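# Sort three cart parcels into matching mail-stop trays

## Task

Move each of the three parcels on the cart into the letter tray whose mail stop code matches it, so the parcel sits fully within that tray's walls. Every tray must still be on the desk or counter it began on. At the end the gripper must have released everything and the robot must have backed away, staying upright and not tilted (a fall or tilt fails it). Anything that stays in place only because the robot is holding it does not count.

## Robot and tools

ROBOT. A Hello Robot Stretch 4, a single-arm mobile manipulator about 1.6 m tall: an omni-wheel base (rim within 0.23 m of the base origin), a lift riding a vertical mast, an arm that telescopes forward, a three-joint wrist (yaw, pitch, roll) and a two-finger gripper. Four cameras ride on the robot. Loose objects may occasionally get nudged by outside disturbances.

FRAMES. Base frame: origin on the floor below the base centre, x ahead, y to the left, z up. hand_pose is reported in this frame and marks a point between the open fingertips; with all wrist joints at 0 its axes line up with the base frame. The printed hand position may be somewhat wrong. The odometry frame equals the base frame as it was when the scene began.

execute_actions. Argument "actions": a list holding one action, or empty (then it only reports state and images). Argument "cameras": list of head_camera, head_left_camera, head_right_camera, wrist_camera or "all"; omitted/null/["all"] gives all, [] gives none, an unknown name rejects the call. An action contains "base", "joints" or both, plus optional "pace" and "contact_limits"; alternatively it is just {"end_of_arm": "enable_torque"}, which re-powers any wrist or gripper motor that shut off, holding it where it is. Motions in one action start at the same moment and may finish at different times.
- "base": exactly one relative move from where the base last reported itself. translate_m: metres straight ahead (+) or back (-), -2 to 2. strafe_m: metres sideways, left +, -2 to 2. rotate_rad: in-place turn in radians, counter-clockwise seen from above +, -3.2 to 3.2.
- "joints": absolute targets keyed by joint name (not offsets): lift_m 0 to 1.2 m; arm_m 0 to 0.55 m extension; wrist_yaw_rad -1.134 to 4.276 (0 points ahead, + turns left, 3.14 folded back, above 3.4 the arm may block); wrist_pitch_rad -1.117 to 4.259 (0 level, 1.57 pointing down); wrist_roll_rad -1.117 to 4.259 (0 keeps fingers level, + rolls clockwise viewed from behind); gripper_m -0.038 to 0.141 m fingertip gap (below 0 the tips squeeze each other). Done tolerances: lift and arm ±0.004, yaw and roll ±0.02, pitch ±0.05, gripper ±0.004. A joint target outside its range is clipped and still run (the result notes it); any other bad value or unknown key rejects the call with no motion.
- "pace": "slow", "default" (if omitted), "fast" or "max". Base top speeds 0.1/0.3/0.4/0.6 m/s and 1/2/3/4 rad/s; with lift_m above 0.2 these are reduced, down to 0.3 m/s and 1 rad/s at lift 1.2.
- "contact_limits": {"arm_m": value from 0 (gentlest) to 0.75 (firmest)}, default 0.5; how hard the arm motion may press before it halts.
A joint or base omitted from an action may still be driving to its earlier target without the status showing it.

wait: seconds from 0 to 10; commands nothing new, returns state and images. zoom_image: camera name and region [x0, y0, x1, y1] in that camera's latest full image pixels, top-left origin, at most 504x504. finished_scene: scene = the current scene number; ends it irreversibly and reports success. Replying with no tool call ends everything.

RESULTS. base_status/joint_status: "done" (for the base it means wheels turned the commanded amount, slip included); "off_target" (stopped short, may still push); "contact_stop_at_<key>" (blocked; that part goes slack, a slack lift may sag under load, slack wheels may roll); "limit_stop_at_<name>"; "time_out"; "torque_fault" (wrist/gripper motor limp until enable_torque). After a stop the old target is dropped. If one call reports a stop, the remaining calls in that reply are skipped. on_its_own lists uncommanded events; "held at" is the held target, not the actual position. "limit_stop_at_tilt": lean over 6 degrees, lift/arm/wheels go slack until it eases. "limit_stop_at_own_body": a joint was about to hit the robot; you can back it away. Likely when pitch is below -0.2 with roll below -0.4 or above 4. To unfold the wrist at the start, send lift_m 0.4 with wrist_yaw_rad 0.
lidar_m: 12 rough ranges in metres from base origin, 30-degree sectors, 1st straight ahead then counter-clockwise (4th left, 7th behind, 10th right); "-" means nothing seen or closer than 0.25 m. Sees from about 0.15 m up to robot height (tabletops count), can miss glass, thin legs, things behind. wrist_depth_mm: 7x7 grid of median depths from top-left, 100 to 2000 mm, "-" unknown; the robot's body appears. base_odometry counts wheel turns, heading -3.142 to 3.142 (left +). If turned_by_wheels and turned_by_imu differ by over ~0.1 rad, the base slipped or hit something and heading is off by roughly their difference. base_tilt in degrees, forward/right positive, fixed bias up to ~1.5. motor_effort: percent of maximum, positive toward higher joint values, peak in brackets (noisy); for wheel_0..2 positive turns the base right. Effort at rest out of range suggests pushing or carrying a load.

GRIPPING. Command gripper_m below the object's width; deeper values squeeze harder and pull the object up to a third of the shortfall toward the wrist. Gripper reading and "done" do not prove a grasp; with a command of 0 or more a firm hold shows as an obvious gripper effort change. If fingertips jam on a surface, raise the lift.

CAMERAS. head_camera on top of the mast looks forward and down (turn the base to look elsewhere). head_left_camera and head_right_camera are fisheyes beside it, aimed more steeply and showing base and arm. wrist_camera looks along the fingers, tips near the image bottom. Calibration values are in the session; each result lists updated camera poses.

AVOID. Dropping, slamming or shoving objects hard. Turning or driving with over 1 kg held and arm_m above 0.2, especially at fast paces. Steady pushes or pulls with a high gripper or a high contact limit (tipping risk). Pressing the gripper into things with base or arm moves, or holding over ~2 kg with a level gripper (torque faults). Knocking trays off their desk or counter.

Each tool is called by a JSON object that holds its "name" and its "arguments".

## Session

{"name": "execute_actions", "arguments": {"actions": []}}

Scene clock: 0.00 s.
base_odometry: x=+0.000 y=+0.000 heading=+0.000 (m, m, rad; odometry frame)
turned_by_wheels: +0.000 (rad since the last result)
turned_by_imu: +0.000 (rad since the last result)
base_tilt: forward=-0.8 right=+0.3 (deg)
lidar_m: 1.60 1.56 1.51 1.60 1.31 1.24 1.63 1.92 1.81 1.90 2.29 1.54
base_status: not commanded
joint_positions: lift_m=+0.223 arm_m=+0.000 wrist_yaw_rad=+3.152 wrist_pitch_rad=+0.002 wrist_roll_rad=-0.019 gripper_m=+0.057
joint_status: not commanded
motor_effort: lift_m=+19 arm_m=+0 wrist_yaw_rad=-1 wrist_pitch_rad=-5 wrist_roll_rad=-1 gripper_m=-2 wheel_0=+0 wheel_1=+0 wheel_2=+0 (%)
hand_pose: x=-0.1187 y=+0.0845 z=+0.4007 quat_wxyz=(-0.005, -0.001, -0.010, +1.000) (m; base frame)
wrist_depth_mm: - 143 229 1921 1661 1464 1205 / - 112 142 1863 1661 1464 1281 / - 113 141 1863 1618 1464 1229 / - 127 158 1863 1661 1464 1229 / 196 - - 1863 1661 1464 1255 / 216 1576 215 1576 197 1336 1138 / 216 1008 1008 143 1008 976 1008
pictures: head_camera, head_left_camera, head_right_camera, wrist_camera
camera_calibration (this result's frames):
wrist_camera: T_world_to_cam=[[-0.0362402, 0.999329, 0.00530278, -0.0823067], [-0.0283879, 0.00427468, -0.999588, 0.4653], [-0.99894, -0.0363758, 0.0282139, 0.101669], [0, 0, 0, 1]] pos_world=[0.111787, 0.0839607, 0.462676]
Images, in order (width x height): head_camera 420x560, head_left_camera 420x672, head_right_camera 420x672, wrist_camera 616x392.

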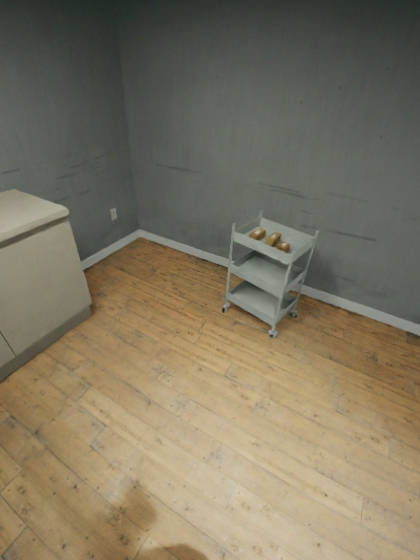

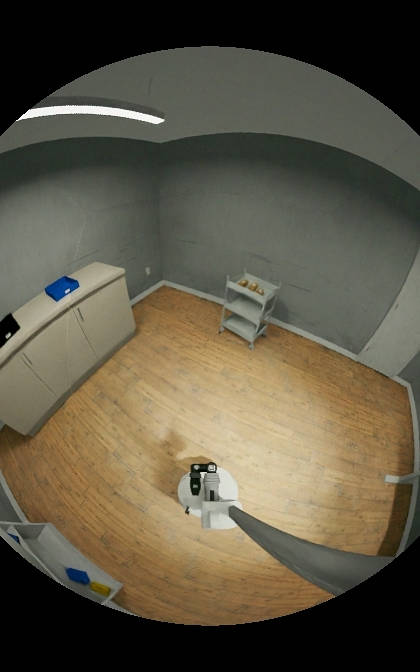

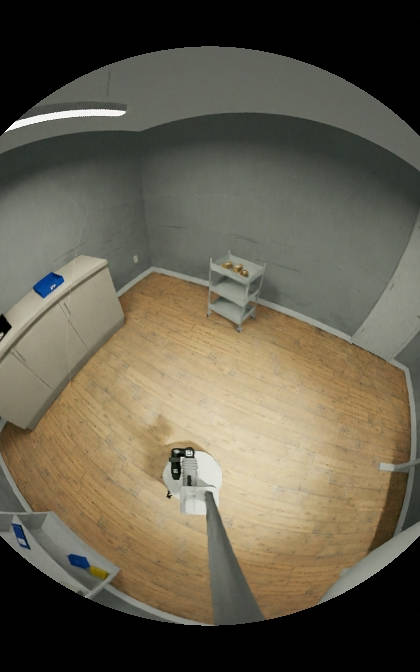

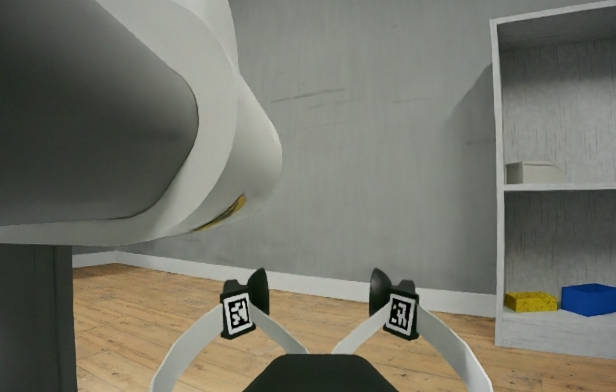

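{"name": "execute_actions", "arguments": {"actions": [{"base":{"rotate_rad":-0.65},"joints":{"lift_m":0.4,"wrist_yaw_rad":0}}], "cameras": []}}

{"name": "execute_actions", "arguments": {"actions": [{"base":{"strafe_m":0.78},"joints":{"wrist_pitch_rad":1.57,"gripper_m":0.085,"lift_m":0.6},"pace":"fast"}], "cameras": ["head_camera","head_left_camera"]}}

{"name": "execute_actions", "arguments": {"actions": [{"base":{"translate_m":1.0},"joints":{"lift_m":0.98},"pace":"fast"}]}}

Scene clock: 13.67 s.
base_odometry: x=+0.000 y=+0.000 heading=-0.650 (m, m, rad; odometry frame)
turned_by_wheels: -0.650 (rad since the last result)
turned_by_imu: -0.651 (rad since the last result)
base_tilt: forward=-0.7 right=+0.4 (deg)
lidar_m: 1.86 1.55 1.67 1.50 1.54 1.40 1.23 1.58 1.95 1.81 1.82 2.43
base_status: done
joint_positions: lift_m=+0.400 arm_m=+0.000 wrist_yaw_rad=+0.001 wrist_pitch_rad=+0.002 wrist_roll_rad=-0.019 gripper_m=+0.057
joint_status: all done
motor_effort: lift_m=+26(28) arm_m=-1(0) wrist_yaw_rad=-2(5) wrist_pitch_rad=-6(6) wrist_roll_rad=+0(1) gripper_m=-2(1) wheel_0=-1(5) wheel_1=-1(3) wheel_2=-1(6) (%)
hand_pose: x=+0.4592 y=-0.0873 z=+0.5773 quat_wxyz=(+1.000, -0.010, +0.001, +0.000) (m; base frame)
wrist_depth_mm: 1756 1863 1983 - - - - / 1863 1808 1921 - - - - / 1863 1921 1921 - - - - / 1756 1863 1921 - - - - / 1808 1576 1921 1921 - - - / 1661 1576 214 1921 196 - - / 1336 1255 1397 144 1430 1336 1397
pictures: none
No camera images: the call's "cameras" was empty. Leave "cameras" out to get every camera's image.

Scene clock: 16.83 s.
base_odometry: x=+0.472 y=+0.621 heading=-0.650 (m, m, rad; odometry frame)
turned_by_wheels: +0.000 (rad since the last result)
turned_by_imu: +0.001 (rad since the last result)
base_tilt: forward=-0.8 right=+0.4 (deg)
lidar_m: 1.46 2.11 0.79 0.73 0.75 0.94 1.36 1.38 2.13 2.59 2.61 2.27
base_status: done
joint_positions: lift_m=+0.600 arm_m=+0.000 wrist_yaw_rad=+0.000 wrist_pitch_rad=+1.570 wrist_roll_rad=-0.019 gripper_m=+0.085
joint_status: all done
motor_effort: lift_m=+25(29) arm_m=+0(0) wrist_yaw_rad=-2(1) wrist_pitch_rad=+1(3) wrist_roll_rad=-2(2) gripper_m=+0(3) wheel_0=+0(9) wheel_1=+0(12) wheel_2=-1(1) (%)
hand_pose: x=+0.1709 y=-0.0874 z=+0.4893 quat_wxyz=(+0.707, -0.007, +0.707, +0.007) (m; base frame)
wrist_depth_mm: 732 723 723 715 715 715 707 / 732 723 715 715 707 715 699 / 732 723 723 723 707 691 707 / 723 715 715 715 699 699 691 / 723 723 504 500 699 699 699 / 715 521 207 496 206 707 699 / 732 504 500 143 699 699 691
pictures: head_camera, head_left_camera
Images, in order (width x height): head_camera 420x560, head_left_camera 420x672.

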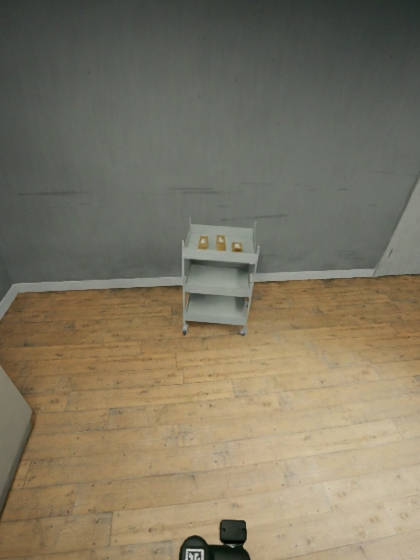

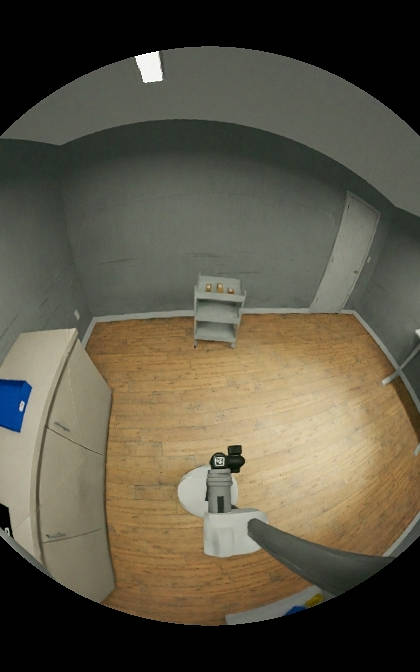

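Scene clock: 20.70 s.
base_odometry: x=+1.268 y=+0.015 heading=-0.650 (m, m, rad; odometry frame)
turned_by_wheels: +0.000 (rad since the last result)
turned_by_imu: -0.003 (rad since the last result)
base_tilt: forward=-0.8 right=+0.4 (deg)
lidar_m: 0.45 0.48 1.38 0.93 0.87 1.14 2.36 2.36 2.75 2.52 1.86 0.49
base_status: done
joint_positions: lift_m=+0.980 arm_m=+0.000 wrist_yaw_rad=+0.000 wrist_pitch_rad=+1.570 wrist_roll_rad=-0.019 gripper_m=+0.085
joint_status: all done
motor_effort: lift_m=+26(24) arm_m=+0(0) wrist_yaw_rad=+0(1) wrist_pitch_rad=+1(0) wrist_roll_rad=-1(3) gripper_m=-1(2) wheel_0=+0(5) wheel_1=-1(6) wheel_2=+0(14) (%)
hand_pose: x=+0.1709 y=-0.0874 z=+0.8693 quat_wxyz=(+0.707, -0.007, +0.707, +0.007) (m; base frame)
wrist_depth_mm: 1138 1138 707 699 691 1078 1098 / 1118 1118 976 960 904 1060 1060 / 1098 1098 1078 1098 1078 1078 1060 / 1098 1118 1078 1078 1078 1078 1078 / 1098 1098 891 854 1078 1078 1078 / 1098 1098 208 878 206 1078 1078 / 1098 1098 1078 143 1060 1060 1042
pictures: head_camera, head_left_camera, head_right_camera, wrist_camera
camera_calibration (this result's frames):
wrist_camera: T_world_to_cam=[[0.00522374, -0.999642, -0.0262348, -0.0568829], [-0.999522, -0.00442012, -0.0305969, 0.265553], [0.03047, 0.0263821, -0.999187, 1.09412], [0, 0, 0, 1]] pos_world=[0.232386, -0.0845541, 1.09987]
Images, in order (width x height): head_camera 420x560, head_left_camera 420x672, head_right_camera 420x672, wrist_camera 616x392.

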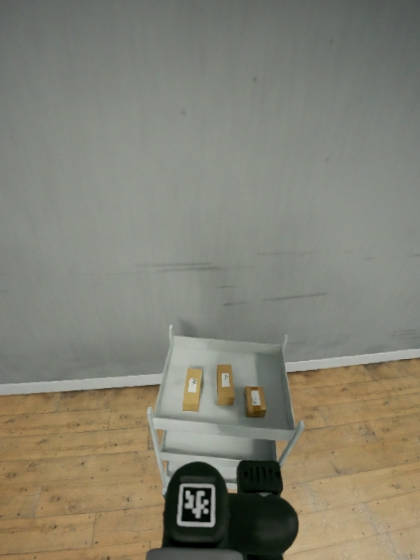

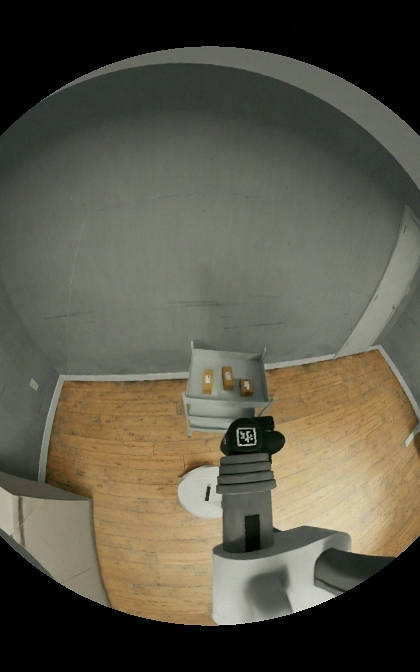

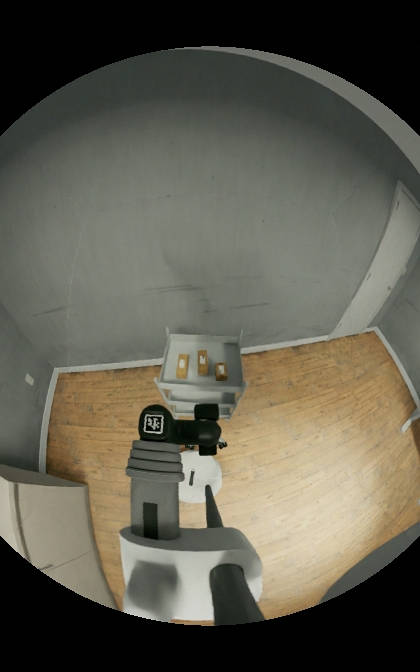

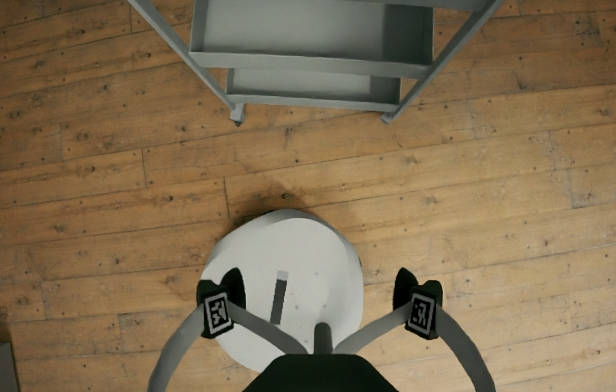

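{"name": "execute_actions", "arguments": {"actions": [{"base":{"strafe_m":0.02},"joints":{"arm_m":0.38},"pace":"fast"}], "cameras": ["wrist_camera"]}}

Scene clock: 26.70 s.
base_odometry: x=+1.280 y=+0.031 heading=-0.650 (m, m, rad; odometry frame)
turned_by_wheels: +0.000 (rad since the last result)
turned_by_imu: -0.002 (rad since the last result)
base_tilt: forward=-0.7 right=+0.4 (deg)
lidar_m: 0.44 0.49 1.38 0.96 0.87 1.10 2.36 2.37 2.80 2.49 1.82 0.48
base_status: done
joint_positions: lift_m=+0.980 arm_m=+0.379 wrist_yaw_rad=+0.000 wrist_pitch_rad=+1.570 wrist_roll_rad=-0.019 gripper_m=+0.085
joint_status: all done
motor_effort: lift_m=+26(26) arm_m=+7(6) wrist_yaw_rad=-1(1) wrist_pitch_rad=+1(0) wrist_roll_rad=-1(1) gripper_m=+0(2) wheel_0=+0(5) wheel_1=+1(7) wheel_2=-1(1) (%)
hand_pose: x=+0.5500 y=-0.0874 z=+0.8693 quat_wxyz=(+0.707, -0.007, +0.707, +0.007) (m; base frame)
wrist_depth_mm: 891 842 430 427 413 404 1060 / 1118 436 436 436 430 430 1060 / 1118 436 436 382 430 430 1060 / 1118 439 382 430 427 427 1060 / 1118 436 433 433 402 427 1078 / 1098 433 208 430 207 421 1060 / 1118 1098 1098 143 1042 1060 349
pictures: wrist_camera
camera_calibration (this result's frames):
wrist_camera: T_world_to_cam=[[0.00562636, -0.99964, -0.0262337, -0.0590855], [-0.999514, -0.00481779, -0.030784, 0.644617], [0.0306465, 0.0263942, -0.999182, 1.08247], [0, 0, 0, 1]] pos_world=[0.611462, -0.0845295, 1.09988]
Images, in order (width x height): wrist_camera 616x392.

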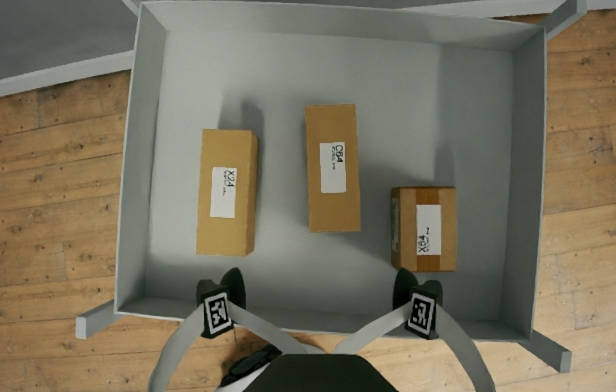

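{"name": "execute_actions", "arguments": {"actions": [{"base":{"strafe_m":-0.013},"joints":{"arm_m":0.478,"lift_m":0.87}}], "cameras": []}}

{"name": "execute_actions", "arguments": {"actions": [{"joints":{"lift_m":0.795}}], "cameras": ["wrist_camera"]}}

{"name": "execute_actions", "arguments": {"actions": [{"joints":{"gripper_m":0.01}}], "cameras": []}}

{"name": "execute_actions", "arguments": {"actions": [{"joints":{"lift_m":0.93}}], "cameras": ["wrist_camera"]}}

Scene clock: 34.20 s.
base_odometry: x=+1.272 y=+0.021 heading=-0.651 (m, m, rad; odometry frame)
turned_by_wheels: +0.000 (rad since the last result)
turned_by_imu: -0.002 (rad since the last result)
base_tilt: forward=-0.6 right=+0.4 (deg)
lidar_m: 0.46 0.49 1.38 0.91 0.86 1.12 2.34 2.36 2.71 2.47 1.82 0.47
base_status: done
joint_positions: lift_m=+0.870 arm_m=+0.477 wrist_yaw_rad=+0.000 wrist_pitch_rad=+1.570 wrist_roll_rad=-0.019 gripper_m=+0.085
joint_status: all done
motor_effort: lift_m=+15(21) arm_m=+7(7) wrist_yaw_rad=-1(3) wrist_pitch_rad=+1(1) wrist_roll_rad=-1(1) gripper_m=-1(0) wheel_0=-2(7) wheel_1=+1(5) wheel_2=-1(2) (%)
hand_pose: x=+0.6480 y=-0.0874 z=+0.7602 quat_wxyz=(+0.707, -0.007, +0.707, +0.007) (m; base frame)
wrist_depth_mm: 265 707 820 891 917 960 976 / 297 327 325 314 306 307 320 / 290 327 327 324 322 320 319 / 296 327 324 325 320 319 319 / 298 327 315 271 322 317 315 / 301 325 208 268 206 315 315 / 301 325 322 143 279 270 315
pictures: none
No camera images: the call's "cameras" was empty. Leave "cameras" out to get every camera's image.

Scene clock: 35.47 s.
base_odometry: x=+1.272 y=+0.021 heading=-0.651 (m, m, rad; odometry frame)
turned_by_wheels: +0.000 (rad since the last result)
turned_by_imu: -0.001 (rad since the last result)
base_tilt: forward=-0.6 right=+0.4 (deg)
lidar_m: 0.46 0.50 1.39 0.93 0.87 1.09 2.38 2.39 2.72 2.49 1.80 0.48
base_status: not commanded
joint_positions: lift_m=+0.795 arm_m=+0.477 wrist_yaw_rad=+0.000 wrist_pitch_rad=+1.570 wrist_roll_rad=-0.019 gripper_m=+0.085
joint_status: all done
motor_effort: lift_m=+15(17) arm_m=+6(7) wrist_yaw_rad=-1(1) wrist_pitch_rad=+1(1) wrist_roll_rad=-1(2) gripper_m=-2(0) wheel_0=-2(2) wheel_1=+1(1) wheel_2=+0(0) (%)
hand_pose: x=+0.6480 y=-0.0874 z=+0.6852 quat_wxyz=(+0.707, -0.007, +0.707, +0.007) (m; base frame)
wrist_depth_mm: 236 227 224 217 208 198 - / 253 253 251 250 248 245 245 / 254 252 252 248 248 245 243 / 252 251 250 247 247 245 243 / 252 200 248 196 245 244 244 / 251 198 207 195 195 243 243 / 250 197 248 143 244 194 198
pictures: wrist_camera
camera_calibration (this result's frames):
wrist_camera: T_world_to_cam=[[0.00545262, -0.999641, -0.0262339, -0.0643549], [-0.999516, -0.00464505, -0.0307464, 0.736843], [0.0306135, 0.0263889, -0.999183, 0.895494], [0, 0, 0, 1]] pos_world=[0.709423, -0.0845402, 0.915729]
Images, in order (width x height): wrist_camera 616x392.

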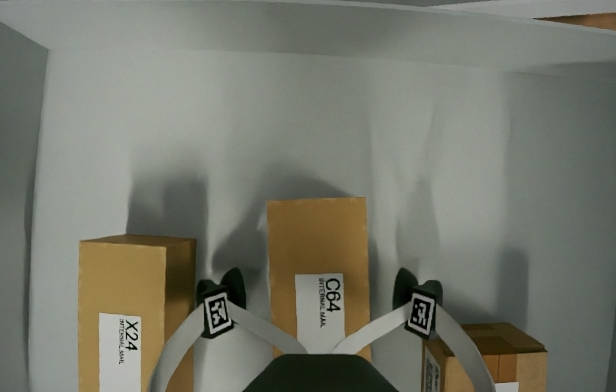

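Scene clock: 37.00 s.
base_odometry: x=+1.272 y=+0.021 heading=-0.651 (m, m, rad; odometry frame)
turned_by_wheels: +0.000 (rad since the last result)
turned_by_imu: -0.001 (rad since the last result)
base_tilt: forward=-0.6 right=+0.4 (deg)
lidar_m: 0.45 0.48 1.40 0.95 0.88 1.11 2.37 2.38 2.75 2.48 1.85 0.47
base_status: not commanded
joint_positions: lift_m=+0.795 arm_m=+0.477 wrist_yaw_rad=+0.000 wrist_pitch_rad=+1.570 wrist_roll_rad=-0.019 gripper_m=+0.010
joint_status: all done
motor_effort: lift_m=+15(15) arm_m=+7(7) wrist_yaw_rad=+0(1) wrist_pitch_rad=+1(1) wrist_roll_rad=+1(1) gripper_m=-18(19) wheel_0=-2(2) wheel_1=+1(1) wheel_2=+0(0) (%)
hand_pose: x=+0.6480 y=-0.0874 z=+0.6852 quat_wxyz=(+0.707, -0.007, +0.707, +0.007) (m; base frame)
wrist_depth_mm: 236 227 224 217 208 199 - / 255 251 250 249 247 244 243 / 253 252 250 248 247 245 245 / 252 250 250 247 246 245 243 / 251 199 249 183 245 245 243 / 251 197 190 182 182 244 243 / 250 198 248 181 230 194 197
pictures: none
No camera images: the call's "cameras" was empty. Leave "cameras" out to get every camera's image.

Scene clock: 38.63 s.
base_odometry: x=+1.272 y=+0.021 heading=-0.651 (m, m, rad; odometry frame)
turned_by_wheels: +0.000 (rad since the last result)
turned_by_imu: -0.001 (rad since the last result)
base_tilt: forward=-0.7 right=+0.4 (deg)
lidar_m: 0.45 0.48 1.34 0.94 0.87 1.10 2.35 2.37 2.73 2.48 1.86 0.48
base_status: not commanded
joint_positions: lift_m=+0.930 arm_m=+0.477 wrist_yaw_rad=+0.000 wrist_pitch_rad=+1.570 wrist_roll_rad=-0.019 gripper_m=+0.010
joint_status: all done
motor_effort: lift_m=+26(28) arm_m=+6(7) wrist_yaw_rad=+0(2) wrist_pitch_rad=+0(2) wrist_roll_rad=-1(2) gripper_m=-19(19) wheel_0=-2(2) wheel_1=+1(1) wheel_2=+0(0) (%)
hand_pose: x=+0.6479 y=-0.0874 z=+0.8192 quat_wxyz=(+0.707, -0.007, +0.707, +0.007) (m; base frame)
wrist_depth_mm: 683 759 809 878 931 960 1025 / 931 377 384 382 1025 1025 1025 / 1060 384 384 382 379 379 359 / 1060 387 384 379 382 375 359 / 1060 379 330 183 377 375 351 / 1042 382 190 182 182 377 342 / 1042 349 375 182 325 325 336
pictures: wrist_camera
camera_calibration (this result's frames):
wrist_camera: T_world_to_cam=[[0.00544968, -0.999641, -0.0262345, -0.060835], [-0.99952, -0.00464494, -0.0306388, 0.740852], [0.030506, 0.0263889, -0.999186, 1.02953], [0, 0, 0, 1]] pos_world=[0.70942, -0.0845402, 1.0498]
Images, in order (width x height): wrist_camera 616x392.

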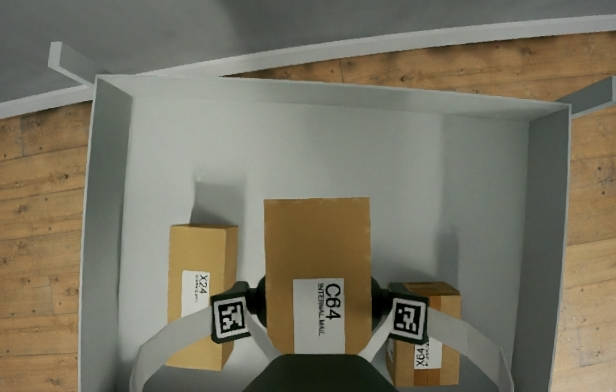

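{"name": "execute_actions", "arguments": {"actions": [{"base":{"translate_m":-0.95},"joints":{"arm_m":0},"pace":"fast"}], "cameras": []}}

{"name": "execute_actions", "arguments": {"actions": [{"base":{"rotate_rad":1.68},"joints":{"wrist_pitch_rad":0.3},"pace":"fast"}]}}

Scene clock: 47.00 s.
base_odometry: x=+0.516 y=+0.596 heading=-0.650 (m, m, rad; odometry frame)
turned_by_wheels: +0.000 (rad since the last result)
turned_by_imu: -0.001 (rad since the last result)
base_tilt: forward=-0.8 right=+0.5 (deg)
lidar_m: 1.42 2.04 0.82 0.72 0.75 0.94 1.39 1.43 2.16 2.58 2.61 2.24
base_status: done
joint_positions: lift_m=+0.930 arm_m=+0.001 wrist_yaw_rad=+0.000 wrist_pitch_rad=+1.570 wrist_roll_rad=-0.019 gripper_m=+0.010
joint_status: all done
motor_effort: lift_m=+26(26) arm_m=-6(8) wrist_yaw_rad=+2(3) wrist_pitch_rad=+1(2) wrist_roll_rad=+0(1) gripper_m=-19(21) wheel_0=+1(6) wheel_1=+0(9) wheel_2=-1(12) (%)
hand_pose: x=+0.1722 y=-0.0874 z=+0.8193 quat_wxyz=(+0.707, -0.007, +0.707, +0.007) (m; base frame)
wrist_depth_mm: 1078 1042 1060 1060 1025 1042 1025 / 1078 1042 1060 1060 1042 1025 1008 / 1078 1060 1042 1042 1042 1025 1042 / 1042 1042 1025 1042 1025 1042 1008 / 1060 1042 842 183 1042 1025 1008 / 1042 1042 190 183 182 1008 1008 / 1025 1042 831 181 1025 1025 991
pictures: none
No camera images: the call's "cameras" was empty. Leave "cameras" out to get every camera's image.

Scene clock: 49.20 s.
base_odometry: x=+0.516 y=+0.596 heading=+1.030 (m, m, rad; odometry frame)
turned_by_wheels: +1.680 (rad since the last result)
turned_by_imu: +1.677 (rad since the last result)
base_tilt: forward=-0.8 right=+0.3 (deg)
lidar_m: 0.43 0.78 1.05 1.41 1.46 2.39 3.45 2.95 1.42 1.42 1.11 0.39
base_status: done
joint_positions: lift_m=+0.930 arm_m=+0.001 wrist_yaw_rad=+0.000 wrist_pitch_rad=+0.303 wrist_roll_rad=-0.019 gripper_m=+0.010
joint_status: all done
motor_effort: lift_m=+25(26) arm_m=-7(7) wrist_yaw_rad=-1(1) wrist_pitch_rad=-8(12) wrist_roll_rad=-1(1) gripper_m=-18(19) wheel_0=-1(6) wheel_1=+0(7) wheel_2=+1(7) (%)
hand_pose: x=+0.4474 y=-0.0874 z=+1.0217 quat_wxyz=(+0.988, -0.009, +0.151, +0.002) (m; base frame)
wrist_depth_mm: 1042 1042 1025 1025 1025 1042 1042 / 1060 1078 1098 1078 1078 1060 1078 / 1118 1118 1138 1098 1078 1118 1098 / 683 732 820 820 668 732 798 / 585 591 559 183 549 569 569 / 603 603 191 183 182 585 585 / 634 634 627 182 609 615 621
pictures: head_camera, head_left_camera, head_right_camera, wrist_camera
camera_calibration (this result's frames):
wrist_camera: T_world_to_cam=[[0.0268221, -0.999637, -0.00272223, -0.0879645], [-0.269858, -0.00461863, -0.962889, 1.17266], [0.962526, 0.0265613, -0.269884, 0.0758635], [0, 0, 0, 1]] pos_world=[0.24579, -0.0845315, 1.14937]
Images, in order (width x height): head_camera 420x560, head_left_camera 420x672, head_right_camera 420x672, wrist_camera 616x392.

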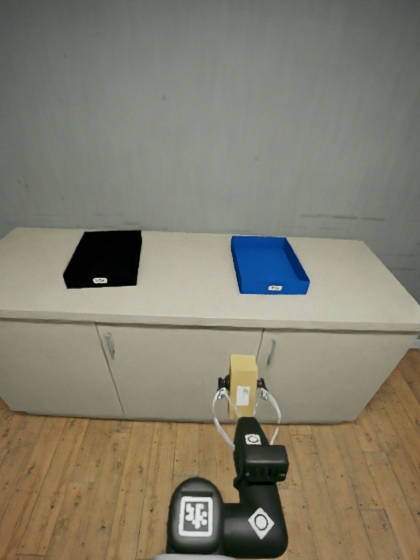

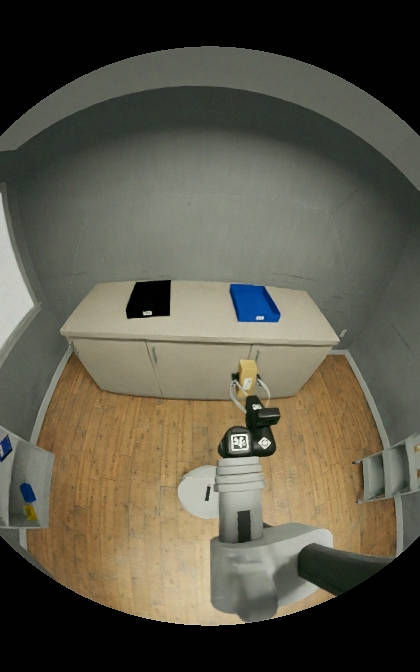

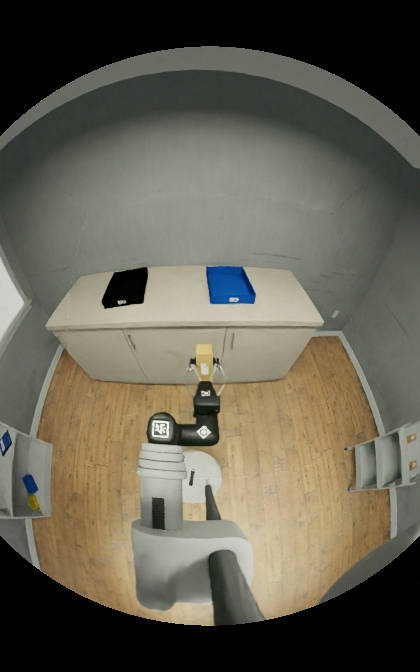

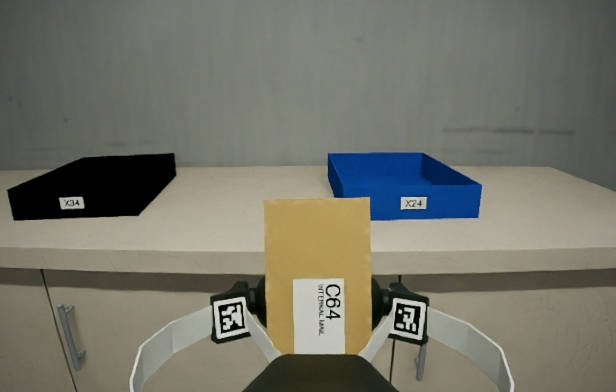

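{"name": "execute_actions", "arguments": {"actions": [{"base":{"rotate_rad":-3.16},"pace":"fast"}], "cameras": ["head_camera"]}}

{"name": "execute_actions", "arguments": {"actions": [{"base":{"translate_m":1.7},"pace":"fast"}]}}

Scene clock: 58.70 s.
base_odometry: x=+0.516 y=+0.596 heading=-2.131 (m, m, rad; odometry frame)
turned_by_wheels: -3.160 (rad since the last result)
turned_by_imu: -3.158 (rad since the last result)
base_tilt: forward=-0.5 right=+0.4 (deg)
lidar_m: 0.41 3.05 1.43 1.42 1.12 0.78 0.72 0.76 1.04 1.39 1.45 0.41
base_status: done
joint_positions: lift_m=+0.930 arm_m=+0.001 wrist_yaw_rad=+0.000 wrist_pitch_rad=+0.303 wrist_roll_rad=-0.019 gripper_m=+0.010
joint_status: not commanded
motor_effort: lift_m=+25(25) arm_m=-6(7) wrist_yaw_rad=-1(2) wrist_pitch_rad=-8(8) wrist_roll_rad=+1(0) gripper_m=-20(20) wheel_0=+1(4) wheel_1=-1(4) wheel_2=-1(6) (%)
hand_pose: x=+0.4474 y=-0.0874 z=+1.0217 quat_wxyz=(+0.988, -0.009, +0.151, +0.001) (m; base frame)
wrist_depth_mm: - - - - - - - / - - - - - - - / - - - - - - - / - - - - - - - / - - - 183 - - - / 1983 1921 190 183 182 1921 1921 / 1576 1499 1537 182 1464 1464 1576
pictures: head_camera
Images, in order (width x height): head_camera 420x560.

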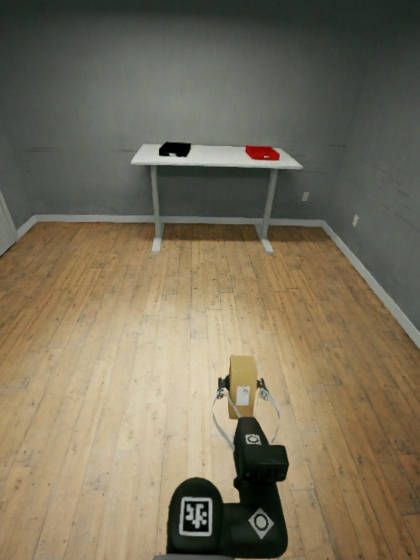

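Scene clock: 64.63 s.
base_odometry: x=-0.386 y=-0.844 heading=-2.130 (m, m, rad; odometry frame)
turned_by_wheels: +0.000 (rad since the last result)
turned_by_imu: -0.005 (rad since the last result)
base_tilt: forward=-0.8 right=+0.5 (deg)
lidar_m: 0.46 0.90 2.25 2.13 1.88 2.04 2.48 2.00 1.62 1.61 1.67 0.40
base_status: done
joint_positions: lift_m=+0.930 arm_m=+0.001 wrist_yaw_rad=+0.000 wrist_pitch_rad=+0.303 wrist_roll_rad=-0.019 gripper_m=+0.010
joint_status: not commanded
motor_effort: lift_m=+25(25) arm_m=-7(7) wrist_yaw_rad=-1(2) wrist_pitch_rad=-9(8) wrist_roll_rad=+1(1) gripper_m=-19(19) wheel_0=+0(5) wheel_1=-1(7) wheel_2=+1(12) (%)
hand_pose: x=+0.4474 y=-0.0874 z=+1.0217 quat_wxyz=(+0.988, -0.009, +0.151, +0.001) (m; base frame)
wrist_depth_mm: 1281 1281 1336 1336 1336 1336 1366 / 1336 1366 1366 1336 1397 1397 1397 / 1397 1160 1160 1366 1160 1098 1499 / 778 759 759 683 854 831 831 / 1576 1537 1576 183 1576 1576 1576 / 1618 1618 190 183 182 1618 1808 / 1576 1205 1576 182 1430 1336 1576
pictures: head_camera, head_left_camera, head_right_camera, wrist_camera
camera_calibration (this result's frames):
wrist_camera: T_world_to_cam=[[0.026662, -0.999641, -0.00271774, -0.0879421], [-0.269895, -0.00458074, -0.962879, 1.17268], [0.96252, 0.0264058, -0.26992, 0.0759029], [0, 0, 0, 1]] pos_world=[0.245786, -0.084543, 1.14939]
Images, in order (width x height): head_camera 420x560, head_left_camera 420x672, head_right_camera 420x672, wrist_camera 616x392.

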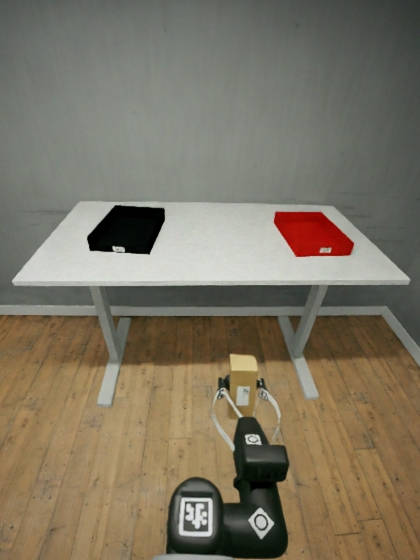

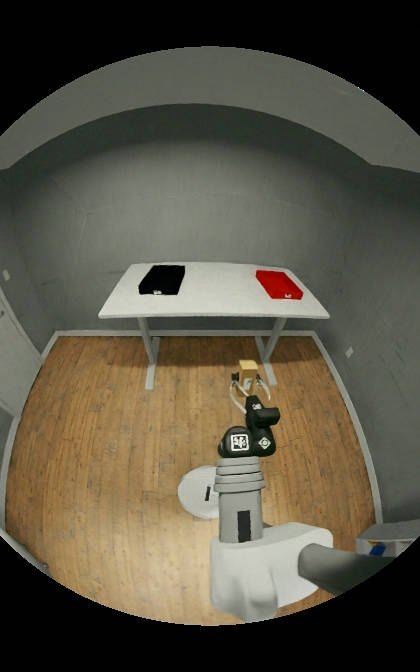

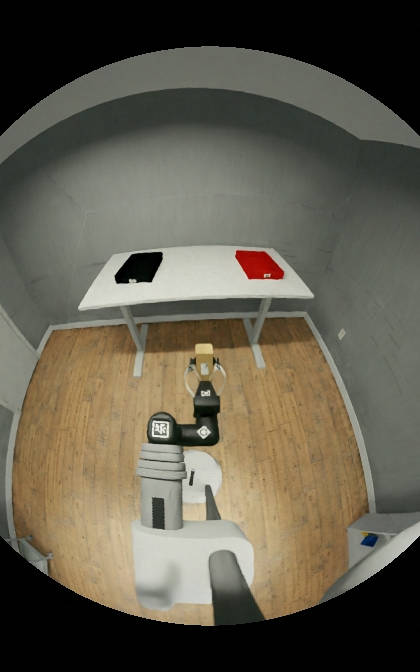

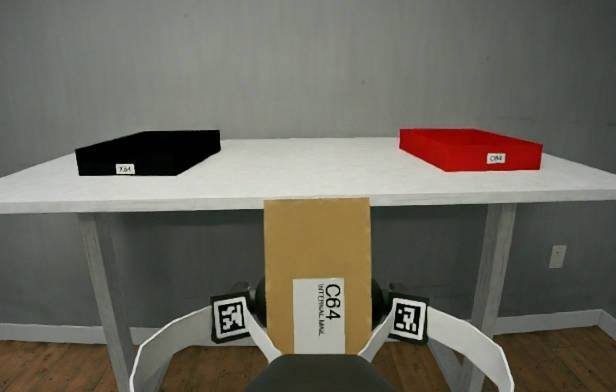

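{"name": "execute_actions", "arguments": {"actions": [{"base":{"strafe_m":-0.38},"joints":{"lift_m":1.2,"wrist_pitch_rad":1.57},"pace":"fast"}], "cameras": []}}

{"name": "execute_actions", "arguments": {"actions": [{"base":{"translate_m":0.5},"joints":{"arm_m":0.3}}], "cameras": ["wrist_camera","head_right_camera"]}}

Scene clock: 72.13 s.
base_odometry: x=-0.708 y=-0.643 heading=-2.131 (m, m, rad; odometry frame)
turned_by_wheels: +0.000 (rad since the last result)
turned_by_imu: -0.004 (rad since the last result)
base_tilt: forward=-0.8 right=+0.4 (deg)
lidar_m: 0.88 0.95 1.22 2.51 2.19 2.61 2.48 1.37 1.27 1.22 1.27 0.96
base_status: done
joint_positions: lift_m=+1.200 arm_m=+0.001 wrist_yaw_rad=+0.000 wrist_pitch_rad=+1.570 wrist_roll_rad=-0.019 gripper_m=+0.010
joint_status: all done
motor_effort: lift_m=+26(28) arm_m=-6(6) wrist_yaw_rad=-2(1) wrist_pitch_rad=+1(6) wrist_roll_rad=-1(0) gripper_m=-19(19) wheel_0=-1(8) wheel_1=-1(3) wheel_2=+0(2) (%)
hand_pose: x=+0.1722 y=-0.0874 z=+1.0893 quat_wxyz=(+0.707, -0.007, +0.707, +0.007) (m; base frame)
wrist_depth_mm: 1366 1366 1308 1308 1308 1281 1281 / 1336 1336 1308 1281 1308 1281 1308 / 1336 1336 1308 1308 1281 1308 1255 / 1336 1308 1308 1281 1281 1281 1281 / 1336 1308 1308 183 1308 1281 1281 / 1336 1308 190 182 182 1281 1281 / 1308 1336 1336 182 1255 1281 1281
pictures: none
No camera images: the call's "cameras" was empty. Leave "cameras" out to get every camera's image.

Scene clock: 75.30 s.
base_odometry: x=-0.974 y=-1.066 heading=-2.131 (m, m, rad; odometry frame)
turned_by_wheels: +0.000 (rad since the last result)
turned_by_imu: -0.003 (rad since the last result)
base_tilt: forward=-0.7 right=+0.4 (deg)
lidar_m: 0.40 0.42 0.56 2.52 2.56 2.51 3.03 1.67 1.28 1.19 1.23 0.45
base_status: done
joint_positions: lift_m=+1.200 arm_m=+0.299 wrist_yaw_rad=+0.000 wrist_pitch_rad=+1.570 wrist_roll_rad=-0.019 gripper_m=+0.010
joint_status: all done
motor_effort: lift_m=+26(26) arm_m=+6(7) wrist_yaw_rad=-2(1) wrist_pitch_rad=+1(0) wrist_roll_rad=+1(0) gripper_m=-20(19) wheel_0=-2(4) wheel_1=-1(5) wheel_2=+0(8) (%)
hand_pose: x=+0.4700 y=-0.0874 z=+1.0893 quat_wxyz=(+0.707, -0.007, +0.707, +0.007) (m; base frame)
wrist_depth_mm: 373 370 368 364 362 359 357 / 373 370 366 362 362 357 359 / 373 368 368 366 362 359 357 / 370 368 368 362 362 359 357 / 370 366 364 183 359 359 357 / 370 1336 190 182 182 1281 1281 / 1308 1336 1078 182 1281 1281 1255
pictures: head_right_camera, wrist_camera
camera_calibration (this result's frames):
wrist_camera: T_world_to_cam=[[0.00549825, -0.999641, -0.026234, -0.0528041], [-0.999517, -0.00469096, -0.0307358, 0.571369], [0.0306017, 0.0263903, -0.999183, 1.30474], [0, 0, 0, 1]] pos_world=[0.531456, -0.0845374, 1.31985]
Images, in order (width x height): head_right_camera 420x672, wrist_camera 616x392.

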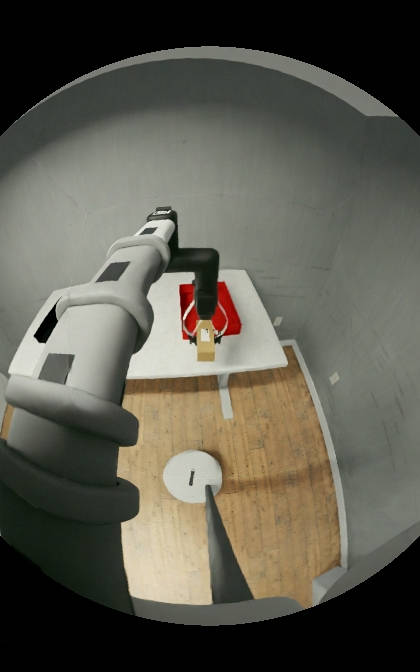

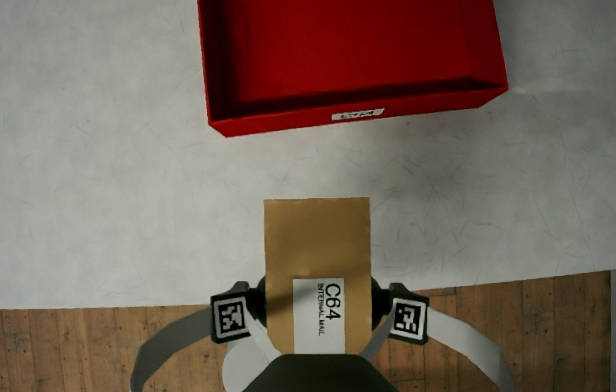

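{"name": "execute_actions", "arguments": {"actions": [{"base":{"translate_m":0.07},"joints":{"arm_m":0.55}}], "cameras": ["wrist_camera"]}}

{"name": "execute_actions", "arguments": {"actions": [{"joints":{"lift_m":1.085}}], "cameras": ["wrist_camera"]}}

{"name": "execute_actions", "arguments": {"actions": [{"joints":{"gripper_m":0.085}}], "cameras": []}}

{"name": "execute_actions", "arguments": {"actions": [{"joints":{"lift_m":1.17}}], "cameras": ["wrist_camera","head_right_camera"]}}

Scene clock: 83.63 s.
base_odometry: x=-1.011 y=-1.126 heading=-2.131 (m, m, rad; odometry frame)
turned_by_wheels: +0.000 (rad since the last result)
turned_by_imu: -0.002 (rad since the last result)
base_tilt: forward=-0.9 right=+0.4 (deg)
lidar_m: 0.33 0.34 0.49 1.09 2.62 2.57 3.08 1.75 1.28 1.19 0.54 0.37
base_status: done
joint_positions: lift_m=+1.200 arm_m=+0.549 wrist_yaw_rad=+0.000 wrist_pitch_rad=+1.570 wrist_roll_rad=-0.019 gripper_m=+0.010
joint_status: all done
motor_effort: lift_m=+26(26) arm_m=+6(6) wrist_yaw_rad=-1(0) wrist_pitch_rad=+1(0) wrist_roll_rad=-1(1) gripper_m=-21(19) wheel_0=+0(5) wheel_1=-1(8) wheel_2=+2(8) (%)
hand_pose: x=+0.7197 y=-0.0874 z=+1.0893 quat_wxyz=(+0.707, -0.007, +0.707, +0.007) (m; base frame)
wrist_depth_mm: 375 370 368 368 362 359 357 / 370 370 366 364 359 362 357 / 373 368 364 362 359 357 357 / 370 368 364 359 359 359 357 / 370 368 362 183 355 355 357 / 368 366 191 183 182 353 355 / 368 368 359 182 355 347 351
pictures: wrist_camera
camera_calibration (this result's frames):
wrist_camera: T_world_to_cam=[[0.00551049, -0.999641, -0.0262337, -0.0541862], [-0.999515, -0.00470191, -0.0307846, 0.82103], [0.0306502, 0.0263907, -0.999182, 1.29706], [0, 0, 0, 1]] pos_world=[0.781175, -0.0845367, 1.31985]
Images, in order (width x height): wrist_camera 616x392.

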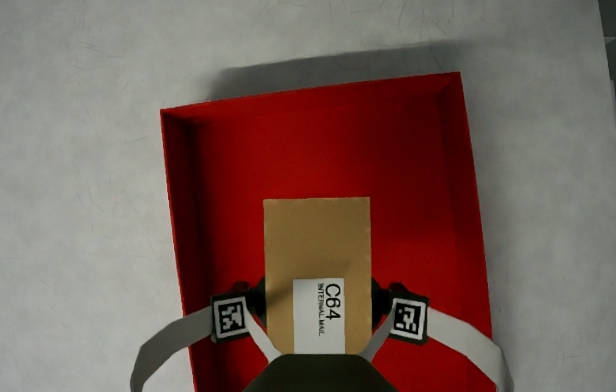

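Scene clock: 85.17 s.
base_odometry: x=-1.011 y=-1.126 heading=-2.131 (m, m, rad; odometry frame)
turned_by_wheels: +0.000 (rad since the last result)
turned_by_imu: -0.001 (rad since the last result)
base_tilt: forward=-0.6 right=+0.5 (deg)
lidar_m: 0.34 0.35 0.49 1.08 2.61 2.59 3.03 1.73 1.26 1.19 0.55 0.38
base_status: not commanded
joint_positions: lift_m=+1.085 arm_m=+0.549 wrist_yaw_rad=+0.000 wrist_pitch_rad=+1.570 wrist_roll_rad=-0.019 gripper_m=+0.010
joint_status: all done
motor_effort: lift_m=+15(29) arm_m=+6(7) wrist_yaw_rad=-2(3) wrist_pitch_rad=+1(1) wrist_roll_rad=+1(1) gripper_m=-20(20) wheel_0=+0(0) wheel_1=-1(1) wheel_2=+2(2) (%)
hand_pose: x=+0.7197 y=-0.0874 z=+0.9751 quat_wxyz=(+0.707, -0.007, +0.707, +0.007) (m; base frame)
wrist_depth_mm: 256 256 254 211 208 211 248 / 256 220 249 249 247 246 196 / 256 246 249 248 247 244 202 / 255 237 250 246 247 245 201 / 255 229 248 182 245 244 206 / 254 231 190 182 182 244 215 / 252 198 248 182 244 241 -
pictures: wrist_camera
camera_calibration (this result's frames):
wrist_camera: T_world_to_cam=[[0.00550722, -0.999641, -0.0262344, -0.0571773], [-0.999519, -0.00470184, -0.0306628, 0.817368], [0.0305284, 0.0263906, -0.999185, 1.18311], [0, 0, 0, 1]] pos_world=[0.781171, -0.0845367, 1.20571]
Images, in order (width x height): wrist_camera 616x392.

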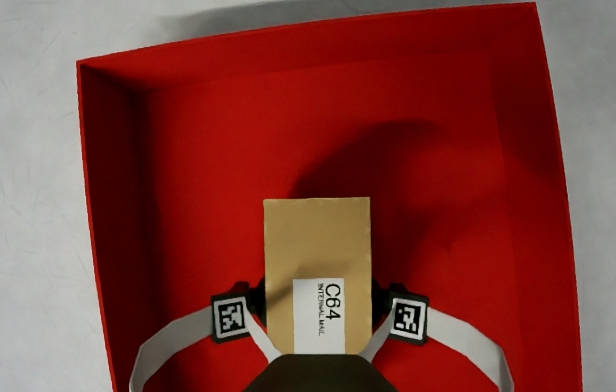

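Scene clock: 86.70 s.
base_odometry: x=-1.011 y=-1.126 heading=-2.131 (m, m, rad; odometry frame)
turned_by_wheels: +0.000 (rad since the last result)
turned_by_imu: -0.001 (rad since the last result)
base_tilt: forward=-0.7 right=+0.3 (deg)
lidar_m: 0.33 0.36 0.46 1.10 2.64 2.59 3.06 1.77 1.29 1.20 0.55 0.38
base_status: not commanded
joint_positions: lift_m=+1.085 arm_m=+0.549 wrist_yaw_rad=+0.000 wrist_pitch_rad=+1.570 wrist_roll_rad=-0.019 gripper_m=+0.085
joint_status: all done
motor_effort: lift_m=+15(15) arm_m=+7(7) wrist_yaw_rad=+0(2) wrist_pitch_rad=+1(1) wrist_roll_rad=+0(1) gripper_m=-2(22) wheel_0=+0(0) wheel_1=-1(1) wheel_2=+2(2) (%)
hand_pose: x=+0.7197 y=-0.0874 z=+0.9751 quat_wxyz=(+0.707, -0.007, +0.707, +0.007) (m; base frame)
wrist_depth_mm: 257 256 254 211 208 211 248 / 257 218 249 249 247 245 196 / 256 247 250 248 247 245 202 / 254 236 250 247 246 245 200 / 254 230 249 195 245 243 205 / 254 234 207 195 195 243 215 / 252 208 246 143 243 240 -
pictures: none
No camera images: the call's "cameras" was empty. Leave "cameras" out to get every camera's image.

Scene clock: 88.03 s.
base_odometry: x=-1.011 y=-1.126 heading=-2.131 (m, m, rad; odometry frame)
turned_by_wheels: +0.000 (rad since the last result)
turned_by_imu: -0.001 (rad since the last result)
base_tilt: forward=-0.7 right=+0.5 (deg)
lidar_m: 0.32 0.35 0.48 1.11 2.62 2.58 3.11 1.77 1.28 1.21 0.55 0.37
base_status: not commanded
joint_positions: lift_m=+1.170 arm_m=+0.549 wrist_yaw_rad=+0.000 wrist_pitch_rad=+1.570 wrist_roll_rad=-0.019 gripper_m=+0.085
joint_status: all done
motor_effort: lift_m=+26(27) arm_m=+7(6) wrist_yaw_rad=-2(1) wrist_pitch_rad=+1(1) wrist_roll_rad=-1(1) gripper_m=-2(1) wheel_0=+0(0) wheel_1=-1(1) wheel_2=+2(2) (%)
hand_pose: x=+0.7197 y=-0.0874 z=+1.0593 quat_wxyz=(+0.707, -0.007, +0.707, +0.007) (m; base frame)
wrist_depth_mm: 343 342 338 336 334 332 332 / 343 343 336 330 330 329 332 / 342 338 334 334 332 327 329 / 342 338 332 330 330 327 327 / 340 336 332 279 330 329 327 / 338 336 207 279 206 325 324 / 338 336 332 144 327 282 324
pictures: head_right_camera, wrist_camera
camera_calibration (this result's frames):
wrist_camera: T_world_to_cam=[[0.00550708, -0.999641, -0.0262344, -0.0549696], [-0.999519, -0.0047017, -0.0306628, 0.819951], [0.0305284, 0.0263906, -0.999185, 1.26719], [0, 0, 0, 1]] pos_world=[0.781174, -0.0845367, 1.28986]
Images, in order (width x height): head_right_camera 420x672, wrist_camera 616x392.

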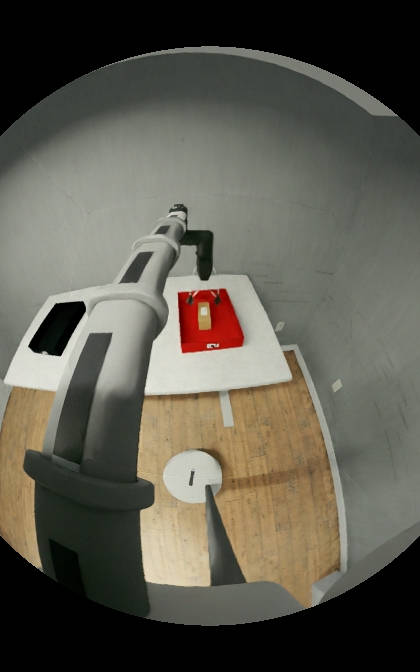

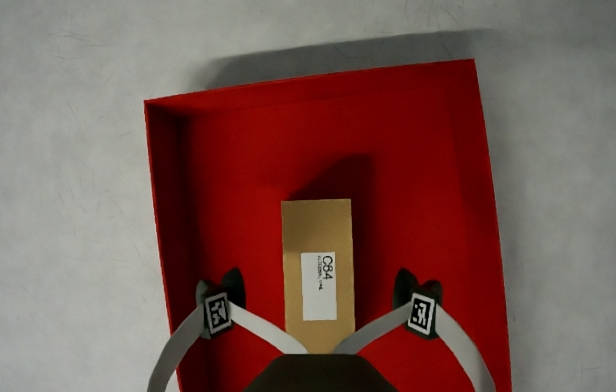

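{"name": "execute_actions", "arguments": {"actions": [{"base":{"translate_m":-2.0},"joints":{"arm_m":0},"pace":"fast"}], "cameras": []}}

{"name": "execute_actions", "arguments": {"actions": [{"base":{"rotate_rad":1.481},"joints":{"lift_m":0.93},"pace":"fast"}], "cameras": []}}

{"name": "execute_actions", "arguments": {"actions": [{"base":{"translate_m":1.3},"pace":"fast"}], "cameras": []}}

{"name": "execute_actions", "arguments": {"actions": [{"base":{"strafe_m":0.206},"joints":{"arm_m":0.36},"pace":"fast"}], "cameras": ["wrist_camera"]}}

Scene clock: 104.63 s.
base_odometry: x=+0.052 y=+0.569 heading=-2.131 (m, m, rad; odometry frame)
turned_by_wheels: +0.000 (rad since the last result)
turned_by_imu: -0.001 (rad since the last result)
base_tilt: forward=-0.7 right=+0.4 (deg)
lidar_m: 2.35 2.42 2.60 1.75 1.51 1.06 0.99 1.04 1.42 1.01 1.04 1.80
base_status: done
joint_positions: lift_m=+1.170 arm_m=+0.001 wrist_yaw_rad=+0.000 wrist_pitch_rad=+1.570 wrist_roll_rad=-0.019 gripper_m=+0.085
joint_status: all done
motor_effort: lift_m=+25(26) arm_m=-7(7) wrist_yaw_rad=+1(3) wrist_pitch_rad=+1(0) wrist_roll_rad=-2(1) gripper_m=-3(1) wheel_0=-1(5) wheel_1=-1(6) wheel_2=-2(5) (%)
hand_pose: x=+0.1722 y=-0.0874 z=+1.0593 quat_wxyz=(+0.707, -0.007, +0.707, +0.007) (m; base frame)
wrist_depth_mm: 1336 1336 1255 1308 1281 1281 1281 / 1281 1281 1308 1281 1255 1255 1229 / 1308 1336 1308 1308 1255 1281 1255 / 1308 1308 1281 1281 1255 1255 1281 / 1281 1255 1281 1078 1255 1281 1281 / 1255 1255 208 1042 206 1229 1255 / 1308 1308 1255 143 1281 1281 1229
pictures: none
No camera images: the call's "cameras" was empty. Leave "cameras" out to get every camera's image.

Scene clock: 107.27 s.
base_odometry: x=+0.052 y=+0.569 heading=-0.650 (m, m, rad; odometry frame)
turned_by_wheels: +1.481 (rad since the last result)
turned_by_imu: +1.478 (rad since the last result)
base_tilt: forward=-0.6 right=+0.3 (deg)
lidar_m: 1.75 2.45 1.10 0.99 0.99 1.44 0.99 1.02 1.70 2.35 2.37 2.66
base_status: done
joint_positions: lift_m=+0.930 arm_m=+0.001 wrist_yaw_rad=+0.000 wrist_pitch_rad=+1.570 wrist_roll_rad=-0.019 gripper_m=+0.085
joint_status: all done
motor_effort: lift_m=+15(21) arm_m=-7(7) wrist_yaw_rad=-1(0) wrist_pitch_rad=+1(0) wrist_roll_rad=-2(1) gripper_m=-2(3) wheel_0=-2(4) wheel_1=-1(6) wheel_2=+0(5) (%)
hand_pose: x=+0.1723 y=-0.0874 z=+0.8201 quat_wxyz=(+0.707, -0.007, +0.707, +0.007) (m; base frame)
wrist_depth_mm: 1042 1060 1042 1042 1042 1025 1008 / 1042 1060 1078 1060 1025 1042 1025 / 1060 1042 1042 1042 1025 1025 1025 / 1060 1060 1042 1042 1025 1025 1008 / 1042 1060 842 820 1042 1025 1008 / 1042 1060 208 820 206 1025 1025 / 1060 1042 842 143 1025 1025 1008
pictures: none
No camera images: the call's "cameras" was empty. Leave "cameras" out to get every camera's image.

Scene clock: 112.23 s.
base_odometry: x=+1.086 y=-0.218 heading=-0.650 (m, m, rad; odometry frame)
turned_by_wheels: +0.000 (rad since the last result)
turned_by_imu: -0.004 (rad since the last result)
base_tilt: forward=-0.8 right=+0.3 (deg)
lidar_m: 0.43 0.48 1.42 1.17 1.17 1.51 2.28 2.35 2.41 2.20 1.92 1.26
base_status: done
joint_positions: lift_m=+0.930 arm_m=+0.001 wrist_yaw_rad=+0.000 wrist_pitch_rad=+1.570 wrist_roll_rad=-0.019 gripper_m=+0.085
joint_status: not commanded
motor_effort: lift_m=+16(16) arm_m=-7(7) wrist_yaw_rad=+1(1) wrist_pitch_rad=+0(1) wrist_roll_rad=-1(1) gripper_m=-2(2) wheel_0=-2(6) wheel_1=-1(1) wheel_2=+1(10) (%)
hand_pose: x=+0.1723 y=-0.0874 z=+0.8201 quat_wxyz=(+0.707, -0.007, +0.707, +0.007) (m; base frame)
wrist_depth_mm: 647 661 654 1042 1042 1042 1042 / 1060 917 917 1042 1042 1042 1025 / 1060 1060 1042 1042 1008 1025 1060 / 1060 1042 1042 1042 1025 1008 1025 / 1060 1042 842 831 1042 1042 1008 / 1060 1042 207 820 206 1025 1008 / 1042 1042 831 143 1042 1025 1008
pictures: none
No camera images: the call's "cameras" was empty. Leave "cameras" out to get every camera's image.

Scene clock: 114.07 s.
base_odometry: x=+1.211 y=-0.054 heading=-0.650 (m, m, rad; odometry frame)
turned_by_wheels: +0.000 (rad since the last result)
turned_by_imu: +0.000 (rad since the last result)
base_tilt: forward=-0.8 right=+0.5 (deg)
lidar_m: 0.47 0.50 1.39 0.97 0.96 1.25 2.33 2.36 2.61 2.42 1.86 0.47
base_status: done
joint_positions: lift_m=+0.930 arm_m=+0.359 wrist_yaw_rad=+0.000 wrist_pitch_rad=+1.570 wrist_roll_rad=-0.019 gripper_m=+0.085
joint_status: all done
motor_effort: lift_m=+16(16) arm_m=+7(7) wrist_yaw_rad=+0(0) wrist_pitch_rad=+1(0) wrist_roll_rad=-1(1) gripper_m=-2(1) wheel_0=+1(8) wheel_1=-1(12) wheel_2=+1(1) (%)
hand_pose: x=+0.5300 y=-0.0874 z=+0.8201 quat_wxyz=(+0.707, -0.007, +0.707, +0.007) (m; base frame)
wrist_depth_mm: 392 389 387 389 382 1025 1042 / 392 389 389 387 382 1008 1025 / 392 353 387 384 382 1008 1025 / 382 362 389 334 379 1025 1025 / 389 384 384 382 379 1042 1025 / 1042 384 207 379 206 1025 1025 / 1060 1060 1042 143 1025 1025 1008
pictures: wrist_camera
camera_calibration (this result's frames):
wrist_camera: T_world_to_cam=[[0.00561669, -0.99964, -0.0262336, -0.0602577], [-0.999514, -0.00480779, -0.0307964, 0.6231], [0.0306592, 0.0263939, -0.999181, 1.03395], [0, 0, 0, 1]] pos_world=[0.591435, -0.0845301, 1.05071]
Images, in order (width x height): wrist_camera 616x392.

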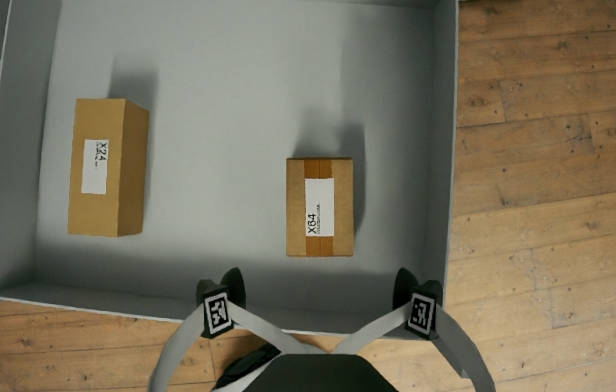

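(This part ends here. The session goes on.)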